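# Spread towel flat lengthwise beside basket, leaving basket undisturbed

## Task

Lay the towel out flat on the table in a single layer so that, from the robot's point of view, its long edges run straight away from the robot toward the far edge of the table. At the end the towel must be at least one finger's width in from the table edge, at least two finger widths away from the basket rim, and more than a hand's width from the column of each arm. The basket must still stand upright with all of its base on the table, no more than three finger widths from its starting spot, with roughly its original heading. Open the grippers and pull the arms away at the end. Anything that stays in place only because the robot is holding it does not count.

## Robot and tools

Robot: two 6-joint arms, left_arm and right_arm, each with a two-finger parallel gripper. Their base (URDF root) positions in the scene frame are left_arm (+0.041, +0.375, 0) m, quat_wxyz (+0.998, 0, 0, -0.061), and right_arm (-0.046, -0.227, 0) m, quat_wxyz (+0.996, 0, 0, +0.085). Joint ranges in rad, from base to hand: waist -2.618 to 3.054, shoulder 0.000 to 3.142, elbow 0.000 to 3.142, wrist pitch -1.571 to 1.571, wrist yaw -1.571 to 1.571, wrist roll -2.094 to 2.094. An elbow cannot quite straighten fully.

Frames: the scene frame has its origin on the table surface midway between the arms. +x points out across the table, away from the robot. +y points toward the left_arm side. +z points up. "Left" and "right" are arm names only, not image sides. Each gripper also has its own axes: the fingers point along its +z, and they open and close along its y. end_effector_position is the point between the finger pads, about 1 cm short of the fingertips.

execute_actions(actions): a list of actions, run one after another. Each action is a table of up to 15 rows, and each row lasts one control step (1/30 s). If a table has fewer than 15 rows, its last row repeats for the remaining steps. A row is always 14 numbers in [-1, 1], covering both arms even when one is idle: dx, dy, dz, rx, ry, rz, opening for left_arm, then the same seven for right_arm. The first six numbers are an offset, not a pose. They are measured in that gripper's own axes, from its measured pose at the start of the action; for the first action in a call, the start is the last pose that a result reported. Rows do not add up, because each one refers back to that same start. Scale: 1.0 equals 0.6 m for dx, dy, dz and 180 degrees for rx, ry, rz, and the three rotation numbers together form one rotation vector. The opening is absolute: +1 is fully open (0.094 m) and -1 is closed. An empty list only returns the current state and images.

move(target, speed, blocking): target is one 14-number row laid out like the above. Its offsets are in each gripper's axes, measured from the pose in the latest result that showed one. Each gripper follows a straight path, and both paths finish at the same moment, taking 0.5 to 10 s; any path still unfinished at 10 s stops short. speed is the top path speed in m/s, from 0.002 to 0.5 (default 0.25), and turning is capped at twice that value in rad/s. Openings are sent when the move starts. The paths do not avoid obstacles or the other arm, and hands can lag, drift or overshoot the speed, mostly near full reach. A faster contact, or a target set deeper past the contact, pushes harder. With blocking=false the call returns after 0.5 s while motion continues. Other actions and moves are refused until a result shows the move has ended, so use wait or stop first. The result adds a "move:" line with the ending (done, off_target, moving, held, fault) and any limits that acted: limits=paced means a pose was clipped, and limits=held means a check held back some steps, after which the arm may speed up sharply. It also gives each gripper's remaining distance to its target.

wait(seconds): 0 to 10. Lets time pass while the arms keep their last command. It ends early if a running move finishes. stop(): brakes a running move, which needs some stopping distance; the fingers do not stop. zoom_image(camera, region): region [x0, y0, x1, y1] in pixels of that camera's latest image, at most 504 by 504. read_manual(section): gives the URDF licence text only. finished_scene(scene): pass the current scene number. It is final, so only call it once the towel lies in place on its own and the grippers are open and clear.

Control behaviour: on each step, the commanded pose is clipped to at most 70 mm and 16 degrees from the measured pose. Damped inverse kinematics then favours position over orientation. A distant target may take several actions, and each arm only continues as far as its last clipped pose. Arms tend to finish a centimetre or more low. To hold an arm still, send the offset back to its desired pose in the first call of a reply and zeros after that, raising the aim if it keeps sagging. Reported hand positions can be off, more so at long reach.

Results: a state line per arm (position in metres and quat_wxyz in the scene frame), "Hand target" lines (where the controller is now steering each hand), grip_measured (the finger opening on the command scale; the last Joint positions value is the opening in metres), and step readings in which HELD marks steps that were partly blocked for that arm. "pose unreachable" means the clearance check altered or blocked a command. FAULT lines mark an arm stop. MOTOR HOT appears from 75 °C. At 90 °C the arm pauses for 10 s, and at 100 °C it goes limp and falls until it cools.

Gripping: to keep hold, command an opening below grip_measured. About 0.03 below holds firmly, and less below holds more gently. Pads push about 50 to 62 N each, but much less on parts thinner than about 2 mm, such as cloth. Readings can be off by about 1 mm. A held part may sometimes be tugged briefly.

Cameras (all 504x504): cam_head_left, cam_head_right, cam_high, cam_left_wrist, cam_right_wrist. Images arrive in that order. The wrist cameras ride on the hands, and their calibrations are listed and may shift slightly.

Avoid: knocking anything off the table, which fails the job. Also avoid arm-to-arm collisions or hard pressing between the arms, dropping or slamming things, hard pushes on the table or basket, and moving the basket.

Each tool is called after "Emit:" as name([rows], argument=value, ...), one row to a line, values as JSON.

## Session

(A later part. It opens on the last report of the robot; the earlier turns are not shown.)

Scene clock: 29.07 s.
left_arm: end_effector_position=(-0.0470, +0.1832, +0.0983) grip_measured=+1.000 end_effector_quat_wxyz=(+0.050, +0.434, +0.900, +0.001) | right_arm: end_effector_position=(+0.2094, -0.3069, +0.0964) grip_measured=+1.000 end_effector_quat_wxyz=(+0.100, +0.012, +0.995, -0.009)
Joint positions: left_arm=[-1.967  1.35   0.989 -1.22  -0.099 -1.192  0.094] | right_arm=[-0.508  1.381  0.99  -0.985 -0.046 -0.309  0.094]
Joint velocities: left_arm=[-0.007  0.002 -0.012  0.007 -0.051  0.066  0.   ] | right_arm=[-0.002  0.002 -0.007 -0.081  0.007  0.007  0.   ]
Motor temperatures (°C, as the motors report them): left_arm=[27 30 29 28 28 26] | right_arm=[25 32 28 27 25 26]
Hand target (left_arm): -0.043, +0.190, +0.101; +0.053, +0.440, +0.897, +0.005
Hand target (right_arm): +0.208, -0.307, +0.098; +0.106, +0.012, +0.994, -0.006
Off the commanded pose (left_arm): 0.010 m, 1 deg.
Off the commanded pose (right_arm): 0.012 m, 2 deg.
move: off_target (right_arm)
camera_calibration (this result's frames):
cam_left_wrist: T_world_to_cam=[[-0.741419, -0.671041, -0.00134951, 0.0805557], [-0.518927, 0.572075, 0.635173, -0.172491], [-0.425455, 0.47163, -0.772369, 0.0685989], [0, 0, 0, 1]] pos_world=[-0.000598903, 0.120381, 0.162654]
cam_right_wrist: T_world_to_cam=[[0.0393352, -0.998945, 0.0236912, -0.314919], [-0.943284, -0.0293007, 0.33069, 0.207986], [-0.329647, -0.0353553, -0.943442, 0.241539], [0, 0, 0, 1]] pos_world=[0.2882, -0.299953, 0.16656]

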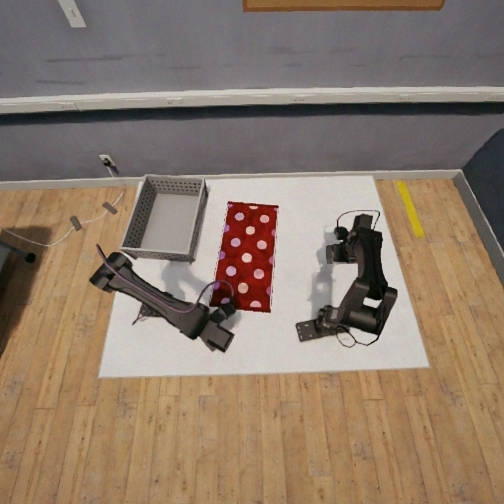

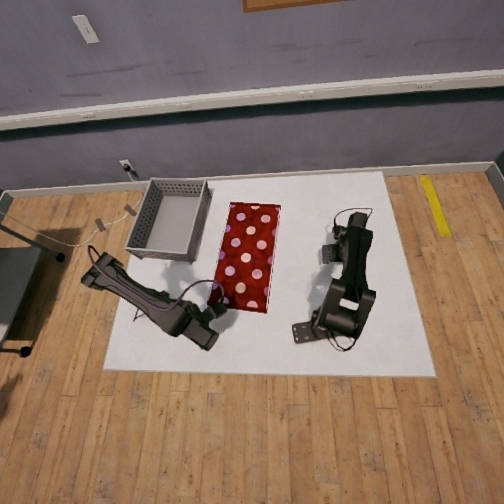

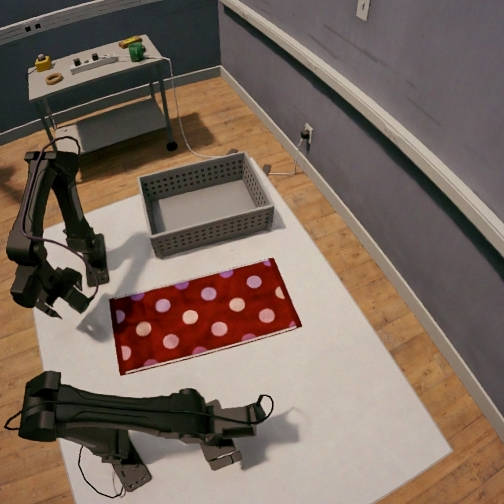

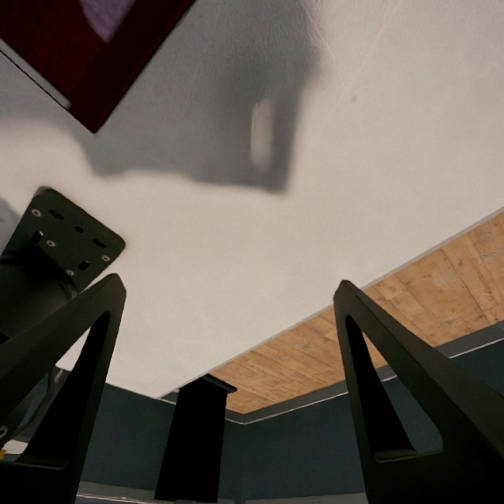

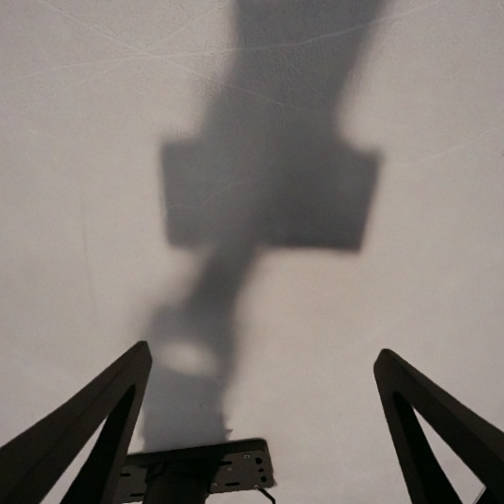

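Emit:
move(target=[0,0,0,0,0,0,1,-0.32,0.46,0.12,0,0,0.03,1], speed=0.35)

Emit:
move(target=[0,0,0,0,0,0,1,0,0,0.075,0,0,0,1], speed=0.06)

Emit:
move(target=[0,0,0,0,0,0,1,-0.05,0.1,0.03,0,0,-0.06,1], speed=0.08)

Emit:
move(target=[0,0,0,0,0,0,1,0,0,-0.12,0,0,0,1])

Emit:
move(target=[0,0,0,0,0,0,1,0.2,-0.5,-0.15,0,0,0,1], speed=0.35)

Scene clock: 31.10 s.
left_arm: end_effector_position=(-0.0470, +0.1832, +0.0983) grip_measured=+1.000 end_effector_quat_wxyz=(+0.050, +0.434, +0.900, +0.001) | right_arm: end_effector_position=(+0.4108, -0.0317, +0.0470) grip_measured=+1.000 end_effector_quat_wxyz=(+0.085, +0.054, +0.995, +0.007)
Joint positions: left_arm=[-1.967  1.35   0.989 -1.22  -0.099 -1.192  0.094] | right_arm=[ 0.255  2.354  2.059 -1.119  0.066  0.529  0.094]
Joint velocities: left_arm=[-0.002  0.002 -0.007  0.007  0.022  0.022  0.   ] | right_arm=[-0.002 -0.017  0.002 -0.037  0.051  0.007  0.   ]
Motor temperatures (°C, as the motors report them): left_arm=[27 30 29 28 28 26] | right_arm=[25 32 28 27 25 26]
Hand target (left_arm): -0.047, +0.183, +0.098; +0.050, +0.434, +0.900, +0.001
Hand target (right_arm): +0.417, -0.033, +0.053; +0.095, +0.060, +0.994, +0.006
Off the commanded pose (left_arm): 0.000 m, 0 deg.
Off the commanded pose (right_arm): 0.016 m, 2 deg.
move: off_target (right_arm)
camera_calibration (this result's frames):
cam_left_wrist: T_world_to_cam=[[-0.741419, -0.671041, -0.00134951, 0.0805557], [-0.518927, 0.572075, 0.635173, -0.172491], [-0.425455, 0.47163, -0.772369, 0.0685989], [0, 0, 0, 1]] pos_world=[-0.000598903, 0.120381, 0.162654]
cam_right_wrist: T_world_to_cam=[[-0.0412782, -0.998994, -0.0175297, -0.0116926], [-0.933437, 0.0323, 0.357284, 0.4191], [-0.356359, 0.0311109, -0.933831, 0.283657], [0, 0, 0, 1]] pos_world=[0.491805, -0.0340426, 0.114945]

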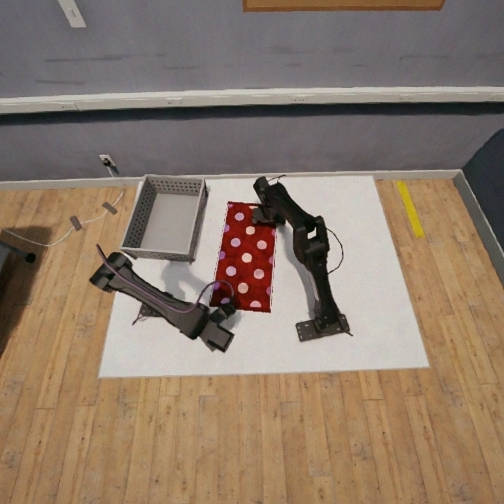

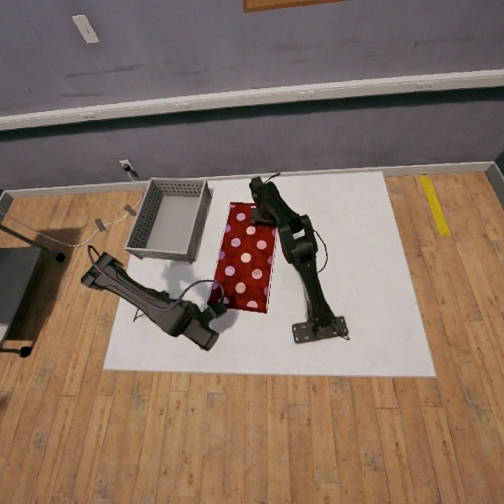

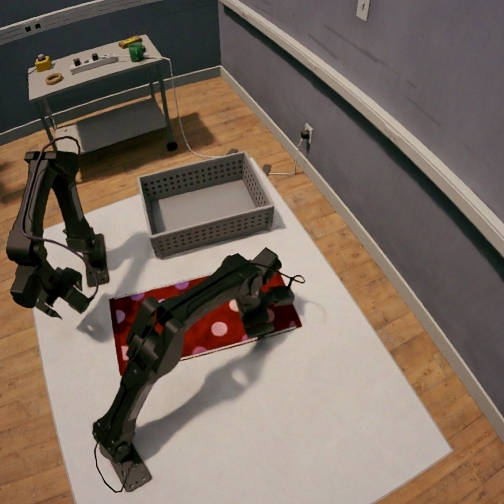

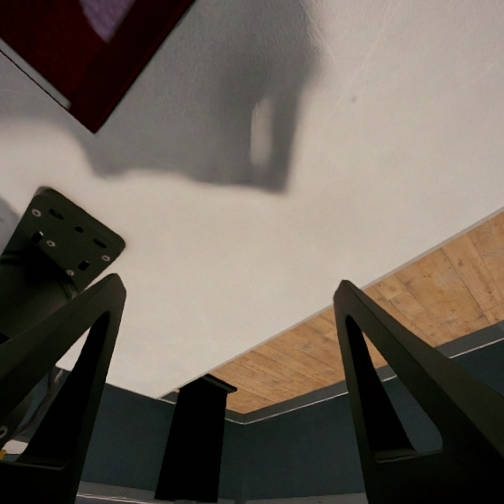

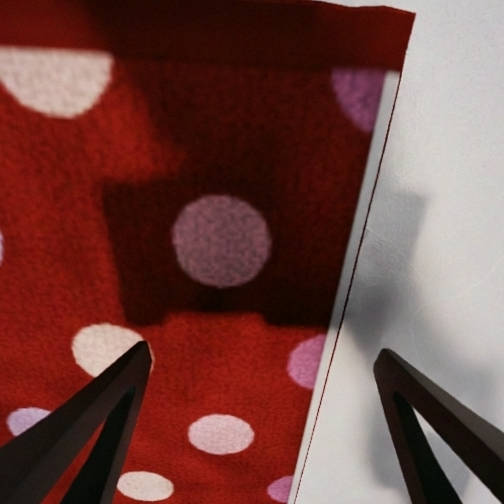

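Scene clock: 32.10 s.
left_arm: end_effector_position=(-0.0470, +0.1832, +0.0983) grip_measured=+1.000 end_effector_quat_wxyz=(+0.050, +0.434, +0.900, +0.001) | right_arm: end_effector_position=(+0.4123, -0.0299, +0.0208) grip_measured=+1.000 end_effector_quat_wxyz=(+0.080, +0.051, +0.995, +0.008)
Joint positions: left_arm=[-1.967  1.35   0.989 -1.22  -0.099 -1.192  0.094] | right_arm=[ 0.255  2.384  2.009 -1.046  0.06   0.524  0.094]
Joint velocities: left_arm=[-0.002  0.002 -0.002  0.051  0.022 -0.007  0.   ] | right_arm=[ 0.007 -0.002 -0.002 -0.007  0.007 -0.022  0.   ]
Motor temperatures (°C, as the motors report them): left_arm=[27 30 29 28 28 26] | right_arm=[25 32 28 27 25 26]
Hand target (left_arm): -0.047, +0.183, +0.098; +0.050, +0.434, +0.900, +0.001
Hand target (right_arm): +0.417, -0.033, +0.003; +0.084, +0.054, +0.995, +0.007
Off the commanded pose (left_arm): 0.000 m, 0 deg.
Off the commanded pose (right_arm): 0.019 m, 1 deg.
move: off_target (right_arm)
camera_calibration (this result's frames):
cam_left_wrist: T_world_to_cam=[[-0.741419, -0.671041, -0.00134951, 0.0805557], [-0.518927, 0.572075, 0.635173, -0.172491], [-0.425455, 0.47163, -0.772369, 0.0685989], [0, 0, 0, 1]] pos_world=[-0.000598903, 0.120381, 0.162654]
cam_right_wrist: T_world_to_cam=[[-0.0352942, -0.999203, -0.0186363, -0.0127751], [-0.930525, 0.026055, 0.3653, 0.428195], [-0.364523, 0.0302345, -0.930703, 0.262921], [0, 0, 0, 1]] pos_world=[0.493836, -0.0318708, 0.0880432]

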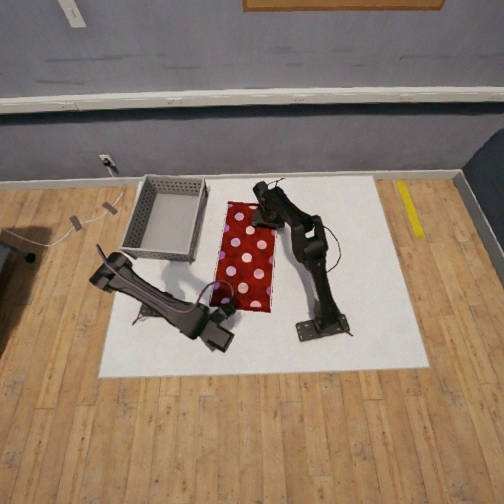

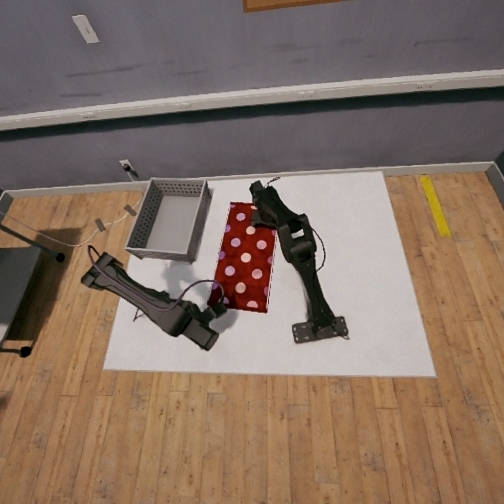

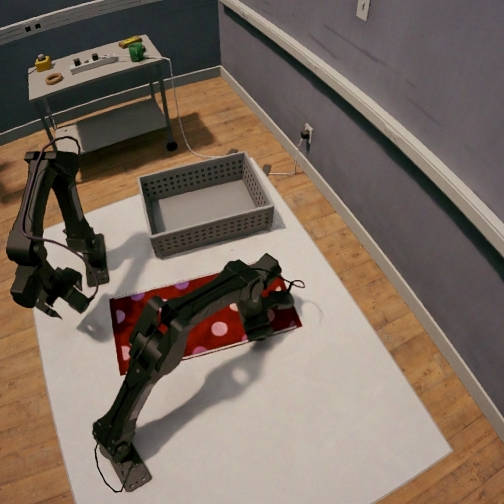

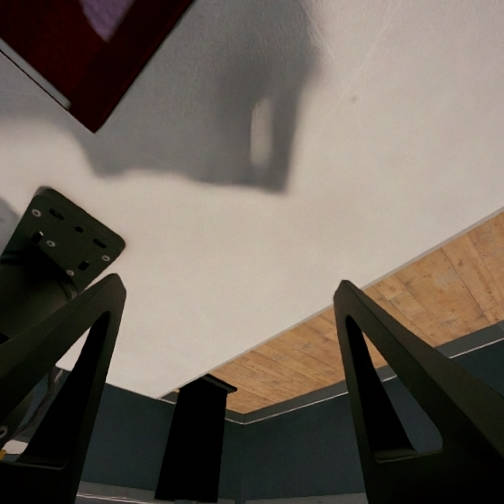

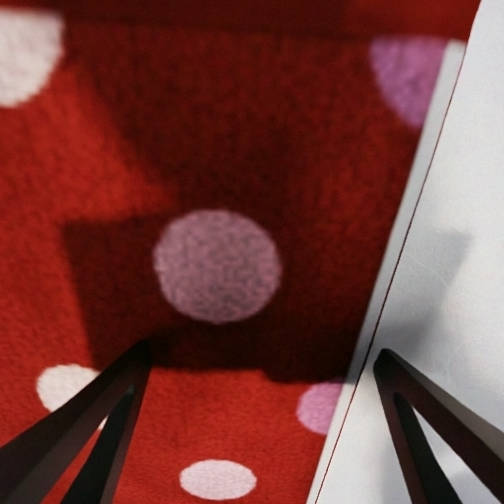

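Scene clock: 33.63 s.
left_arm: end_effector_position=(-0.0470, +0.1832, +0.0983) grip_measured=+1.000 end_effector_quat_wxyz=(+0.050, +0.434, +0.900, +0.001) | right_arm: end_effector_position=(+0.4537, +0.0181, +0.0233) grip_measured=+1.000 end_effector_quat_wxyz=(+0.093, -0.032, +0.995, +0.010)
Joint positions: left_arm=[-1.967  1.35   0.989 -1.22  -0.099 -1.192  0.094] | right_arm=[ 0.303  2.782  2.766 -1.378  0.06   0.404  0.094]
Joint velocities: left_arm=[-0.017 -0.007 -0.007  0.051 -0.007  0.007  0.   ] | right_arm=[ 0.012  0.11   0.237 -0.198 -0.051  0.007  0.   ]
Motor temperatures (°C, as the motors report them): left_arm=[27 30 29 28 28 26] | right_arm=[25 32 28 27 25 26]
Hand target (left_arm): -0.047, +0.183, +0.098; +0.050, +0.434, +0.900, +0.001
Hand target (right_arm): +0.449, +0.026, +0.008; +0.084, -0.043, +0.996, +0.003
Off the commanded pose (left_arm): 0.000 m, 0 deg.
Off the commanded pose (right_arm): 0.017 m, 2 deg.
move: off_target (right_arm)
camera_calibration (this result's frames):
cam_left_wrist: T_world_to_cam=[[-0.741419, -0.671041, -0.00134951, 0.0805557], [-0.518927, 0.572075, 0.635173, -0.172491], [-0.425455, 0.47163, -0.772369, 0.0685989], [0, 0, 0, 1]] pos_world=[-0.000598903, 0.120381, 0.162654]
cam_right_wrist: T_world_to_cam=[[0.129889, -0.991496, -0.00797675, -0.0386008], [-0.931503, -0.124779, 0.341663, 0.468242], [-0.339753, -0.036948, -0.939789, 0.269101], [0, 0, 0, 1]] pos_world=[0.53261, 0.0300967, 0.0926092]

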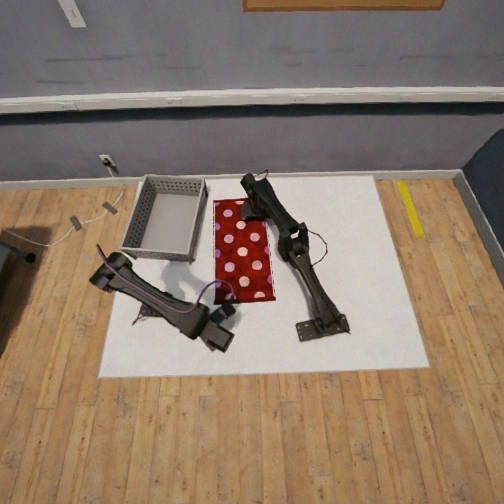

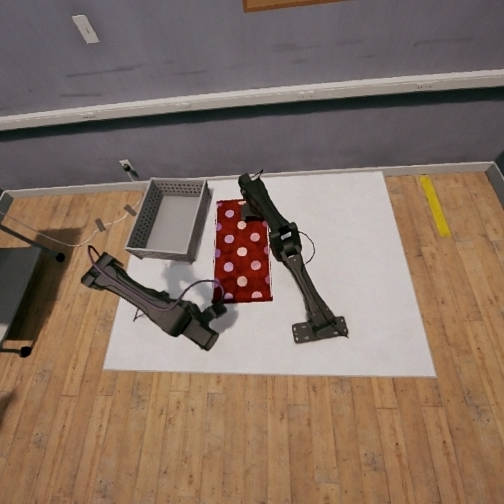

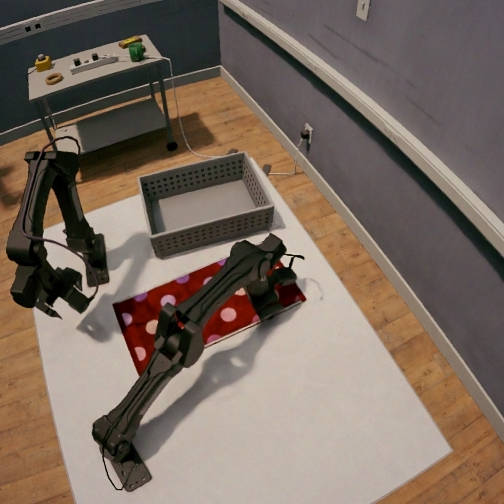

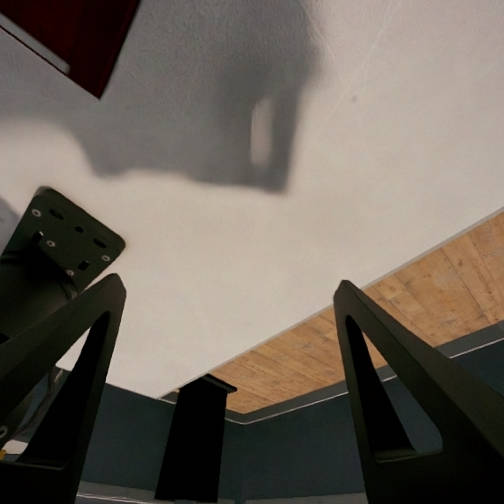

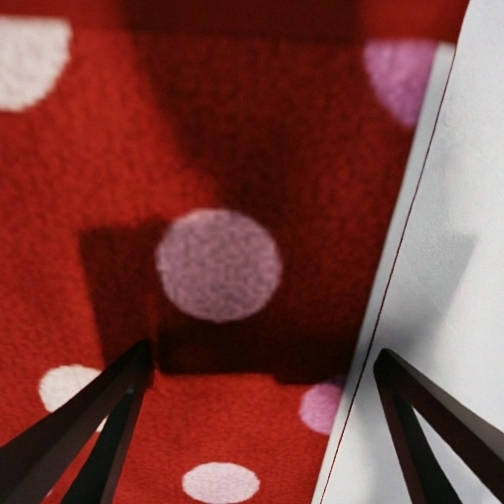

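Scene clock: 34.60 s.
left_arm: end_effector_position=(-0.0470, +0.1832, +0.0983) grip_measured=+1.000 end_effector_quat_wxyz=(+0.050, +0.434, +0.900, +0.001) | right_arm: end_effector_position=(+0.4415, +0.0119, +0.0863) grip_measured=+1.000 end_effector_quat_wxyz=(+0.108, -0.031, +0.994, +0.017)
Joint positions: left_arm=[-1.967  1.35   0.989 -1.22  -0.099 -1.192  0.094] | right_arm=[ 0.303  2.701  2.859 -1.519  0.06   0.404  0.094]
Joint velocities: left_arm=[-0.007  0.002 -0.012 -0.007 -0.037 -0.022  0.   ] | right_arm=[ 0.002 -0.017 -0.007  0.051 -0.037  0.037  0.   ]
Motor temperatures (°C, as the motors report them): left_arm=[27 30 29 28 28 26] | right_arm=[25 32 28 27 25 26]
Hand target (left_arm): -0.047, +0.183, +0.098; +0.050, +0.434, +0.900, +0.001
Hand target (right_arm): +0.441, +0.017, +0.094; +0.116, -0.033, +0.992, +0.021
Off the commanded pose (left_arm): 0.000 m, 0 deg.
Off the commanded pose (right_arm): 0.009 m, 2 deg.
elbow stopped short (right arm): the move would have taken joint 3 (elbow) straighter than the controller allows; a more bent joint 3 avoids this.
move: done
camera_calibration (this result's frames):
cam_left_wrist: T_world_to_cam=[[-0.741419, -0.671041, -0.00134951, 0.0805557], [-0.518927, 0.572075, 0.635173, -0.172491], [-0.425455, 0.47163, -0.772369, 0.0685989], [0, 0, 0, 1]] pos_world=[-0.000598903, 0.120381, 0.162654]
cam_right_wrist: T_world_to_cam=[[0.13029, -0.991291, -0.0191347, -0.0419032], [-0.941159, -0.129725, 0.312076, 0.441524], [-0.311841, -0.0226515, -0.949864, 0.312286], [0, 0, 0, 1]] pos_world=[0.518387, 0.022812, 0.158039]

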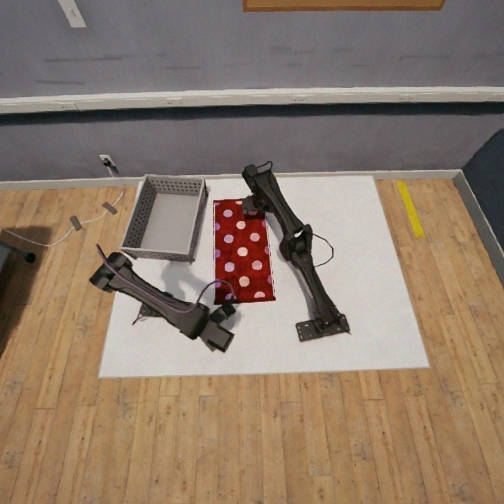

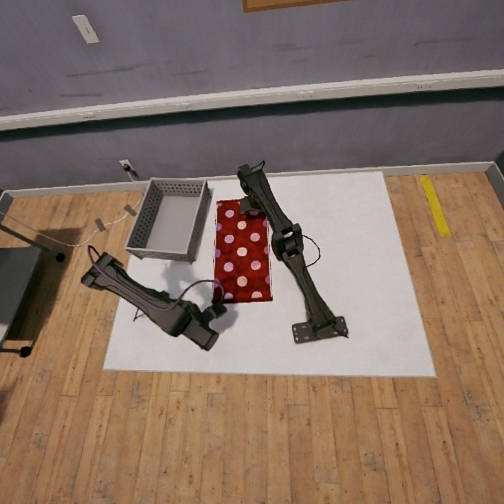

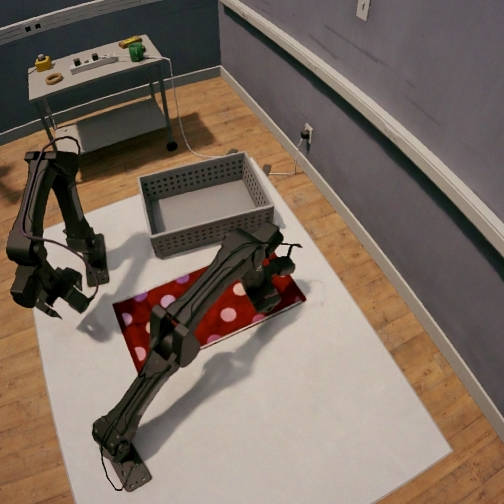

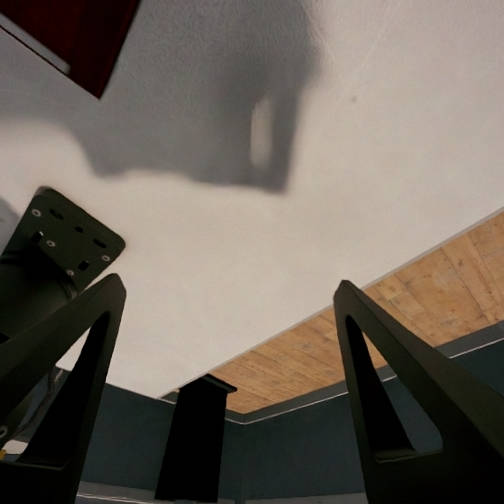

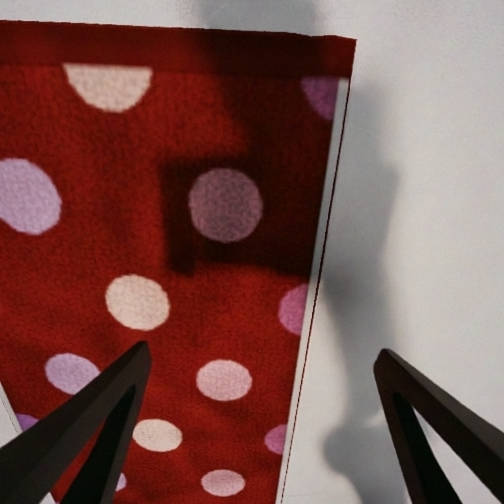

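Scene clock: 36.27 s.
left_arm: end_effector_position=(-0.0470, +0.1832, +0.0983) grip_measured=+1.000 end_effector_quat_wxyz=(+0.050, +0.434, +0.900, +0.001) | right_arm: end_effector_position=(+0.3266, -0.3048, +0.1458) grip_measured=+1.000 end_effector_quat_wxyz=(+0.103, -0.023, +0.994, +0.004)
Joint positions: left_arm=[-1.967  1.35   0.989 -1.22  -0.099 -1.192  0.094] | right_arm=[-0.407  1.801  1.614 -1.187 -0.06  -0.278  0.094]
Joint velocities: left_arm=[ 0.007 -0.027 -0.012 -0.007 -0.022  0.022  0.   ] | right_arm=[-0.022  0.002  0.017  0.037  0.022 -0.007  0.   ]
Motor temperatures (°C, as the motors report them): left_arm=[27 29 29 28 28 26] | right_arm=[25 32 28 27 25 26]
Hand target (left_arm): -0.047, +0.183, +0.098; +0.050, +0.434, +0.900, +0.001
Hand target (right_arm): +0.327, -0.300, +0.149; +0.112, -0.032, +0.993, +0.008
Off the commanded pose (left_arm): 0.000 m, 0 deg.
Off the commanded pose (right_arm): 0.009 m, 2 deg.
move: done
camera_calibration (this result's frames):
cam_left_wrist: T_world_to_cam=[[-0.741419, -0.671041, -0.00134951, 0.0805557], [-0.518927, 0.572075, 0.635173, -0.172491], [-0.425455, 0.47163, -0.772369, 0.0685989], [0, 0, 0, 1]] pos_world=[-0.000598903, 0.120381, 0.162654]
cam_right_wrist: T_world_to_cam=[[0.11221, -0.99367, 0.00528572, -0.338054], [-0.940433, -0.104478, 0.323528, 0.279461], [-0.320928, -0.0412741, -0.946204, 0.322578], [0, 0, 0, 1]] pos_world=[0.404272, -0.293403, 0.216597]

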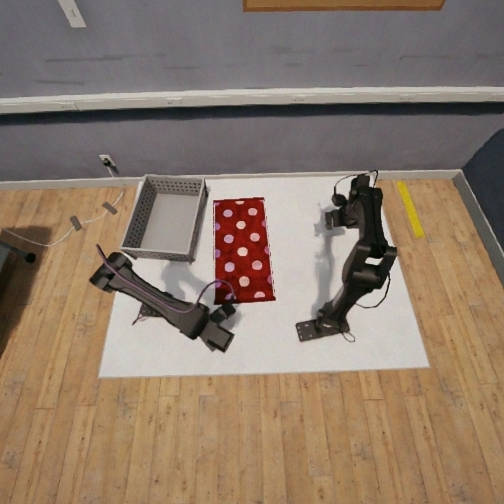

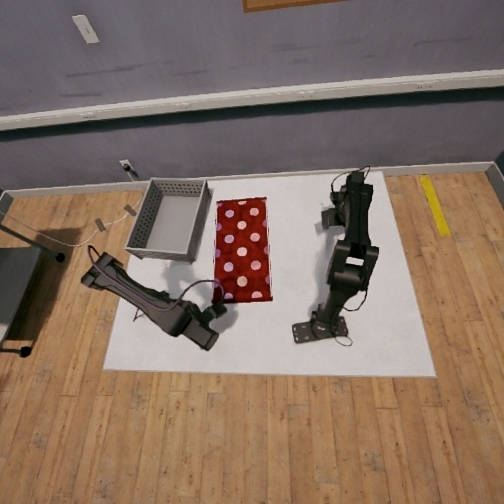

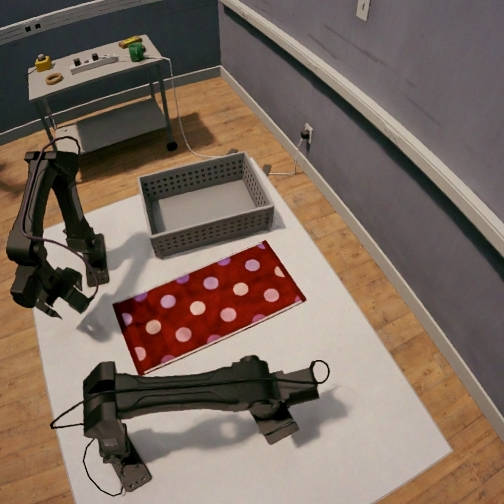

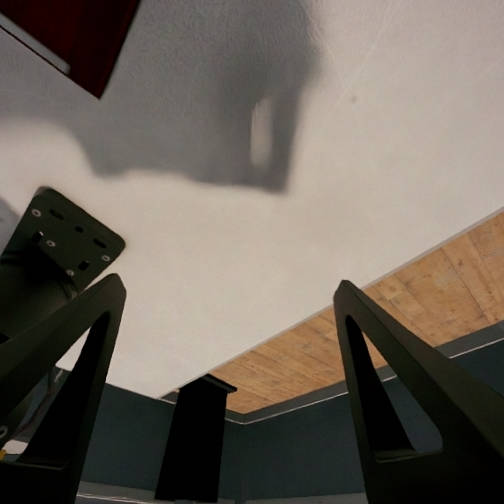

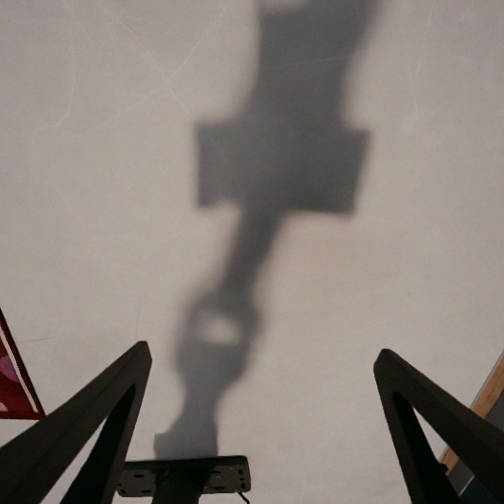

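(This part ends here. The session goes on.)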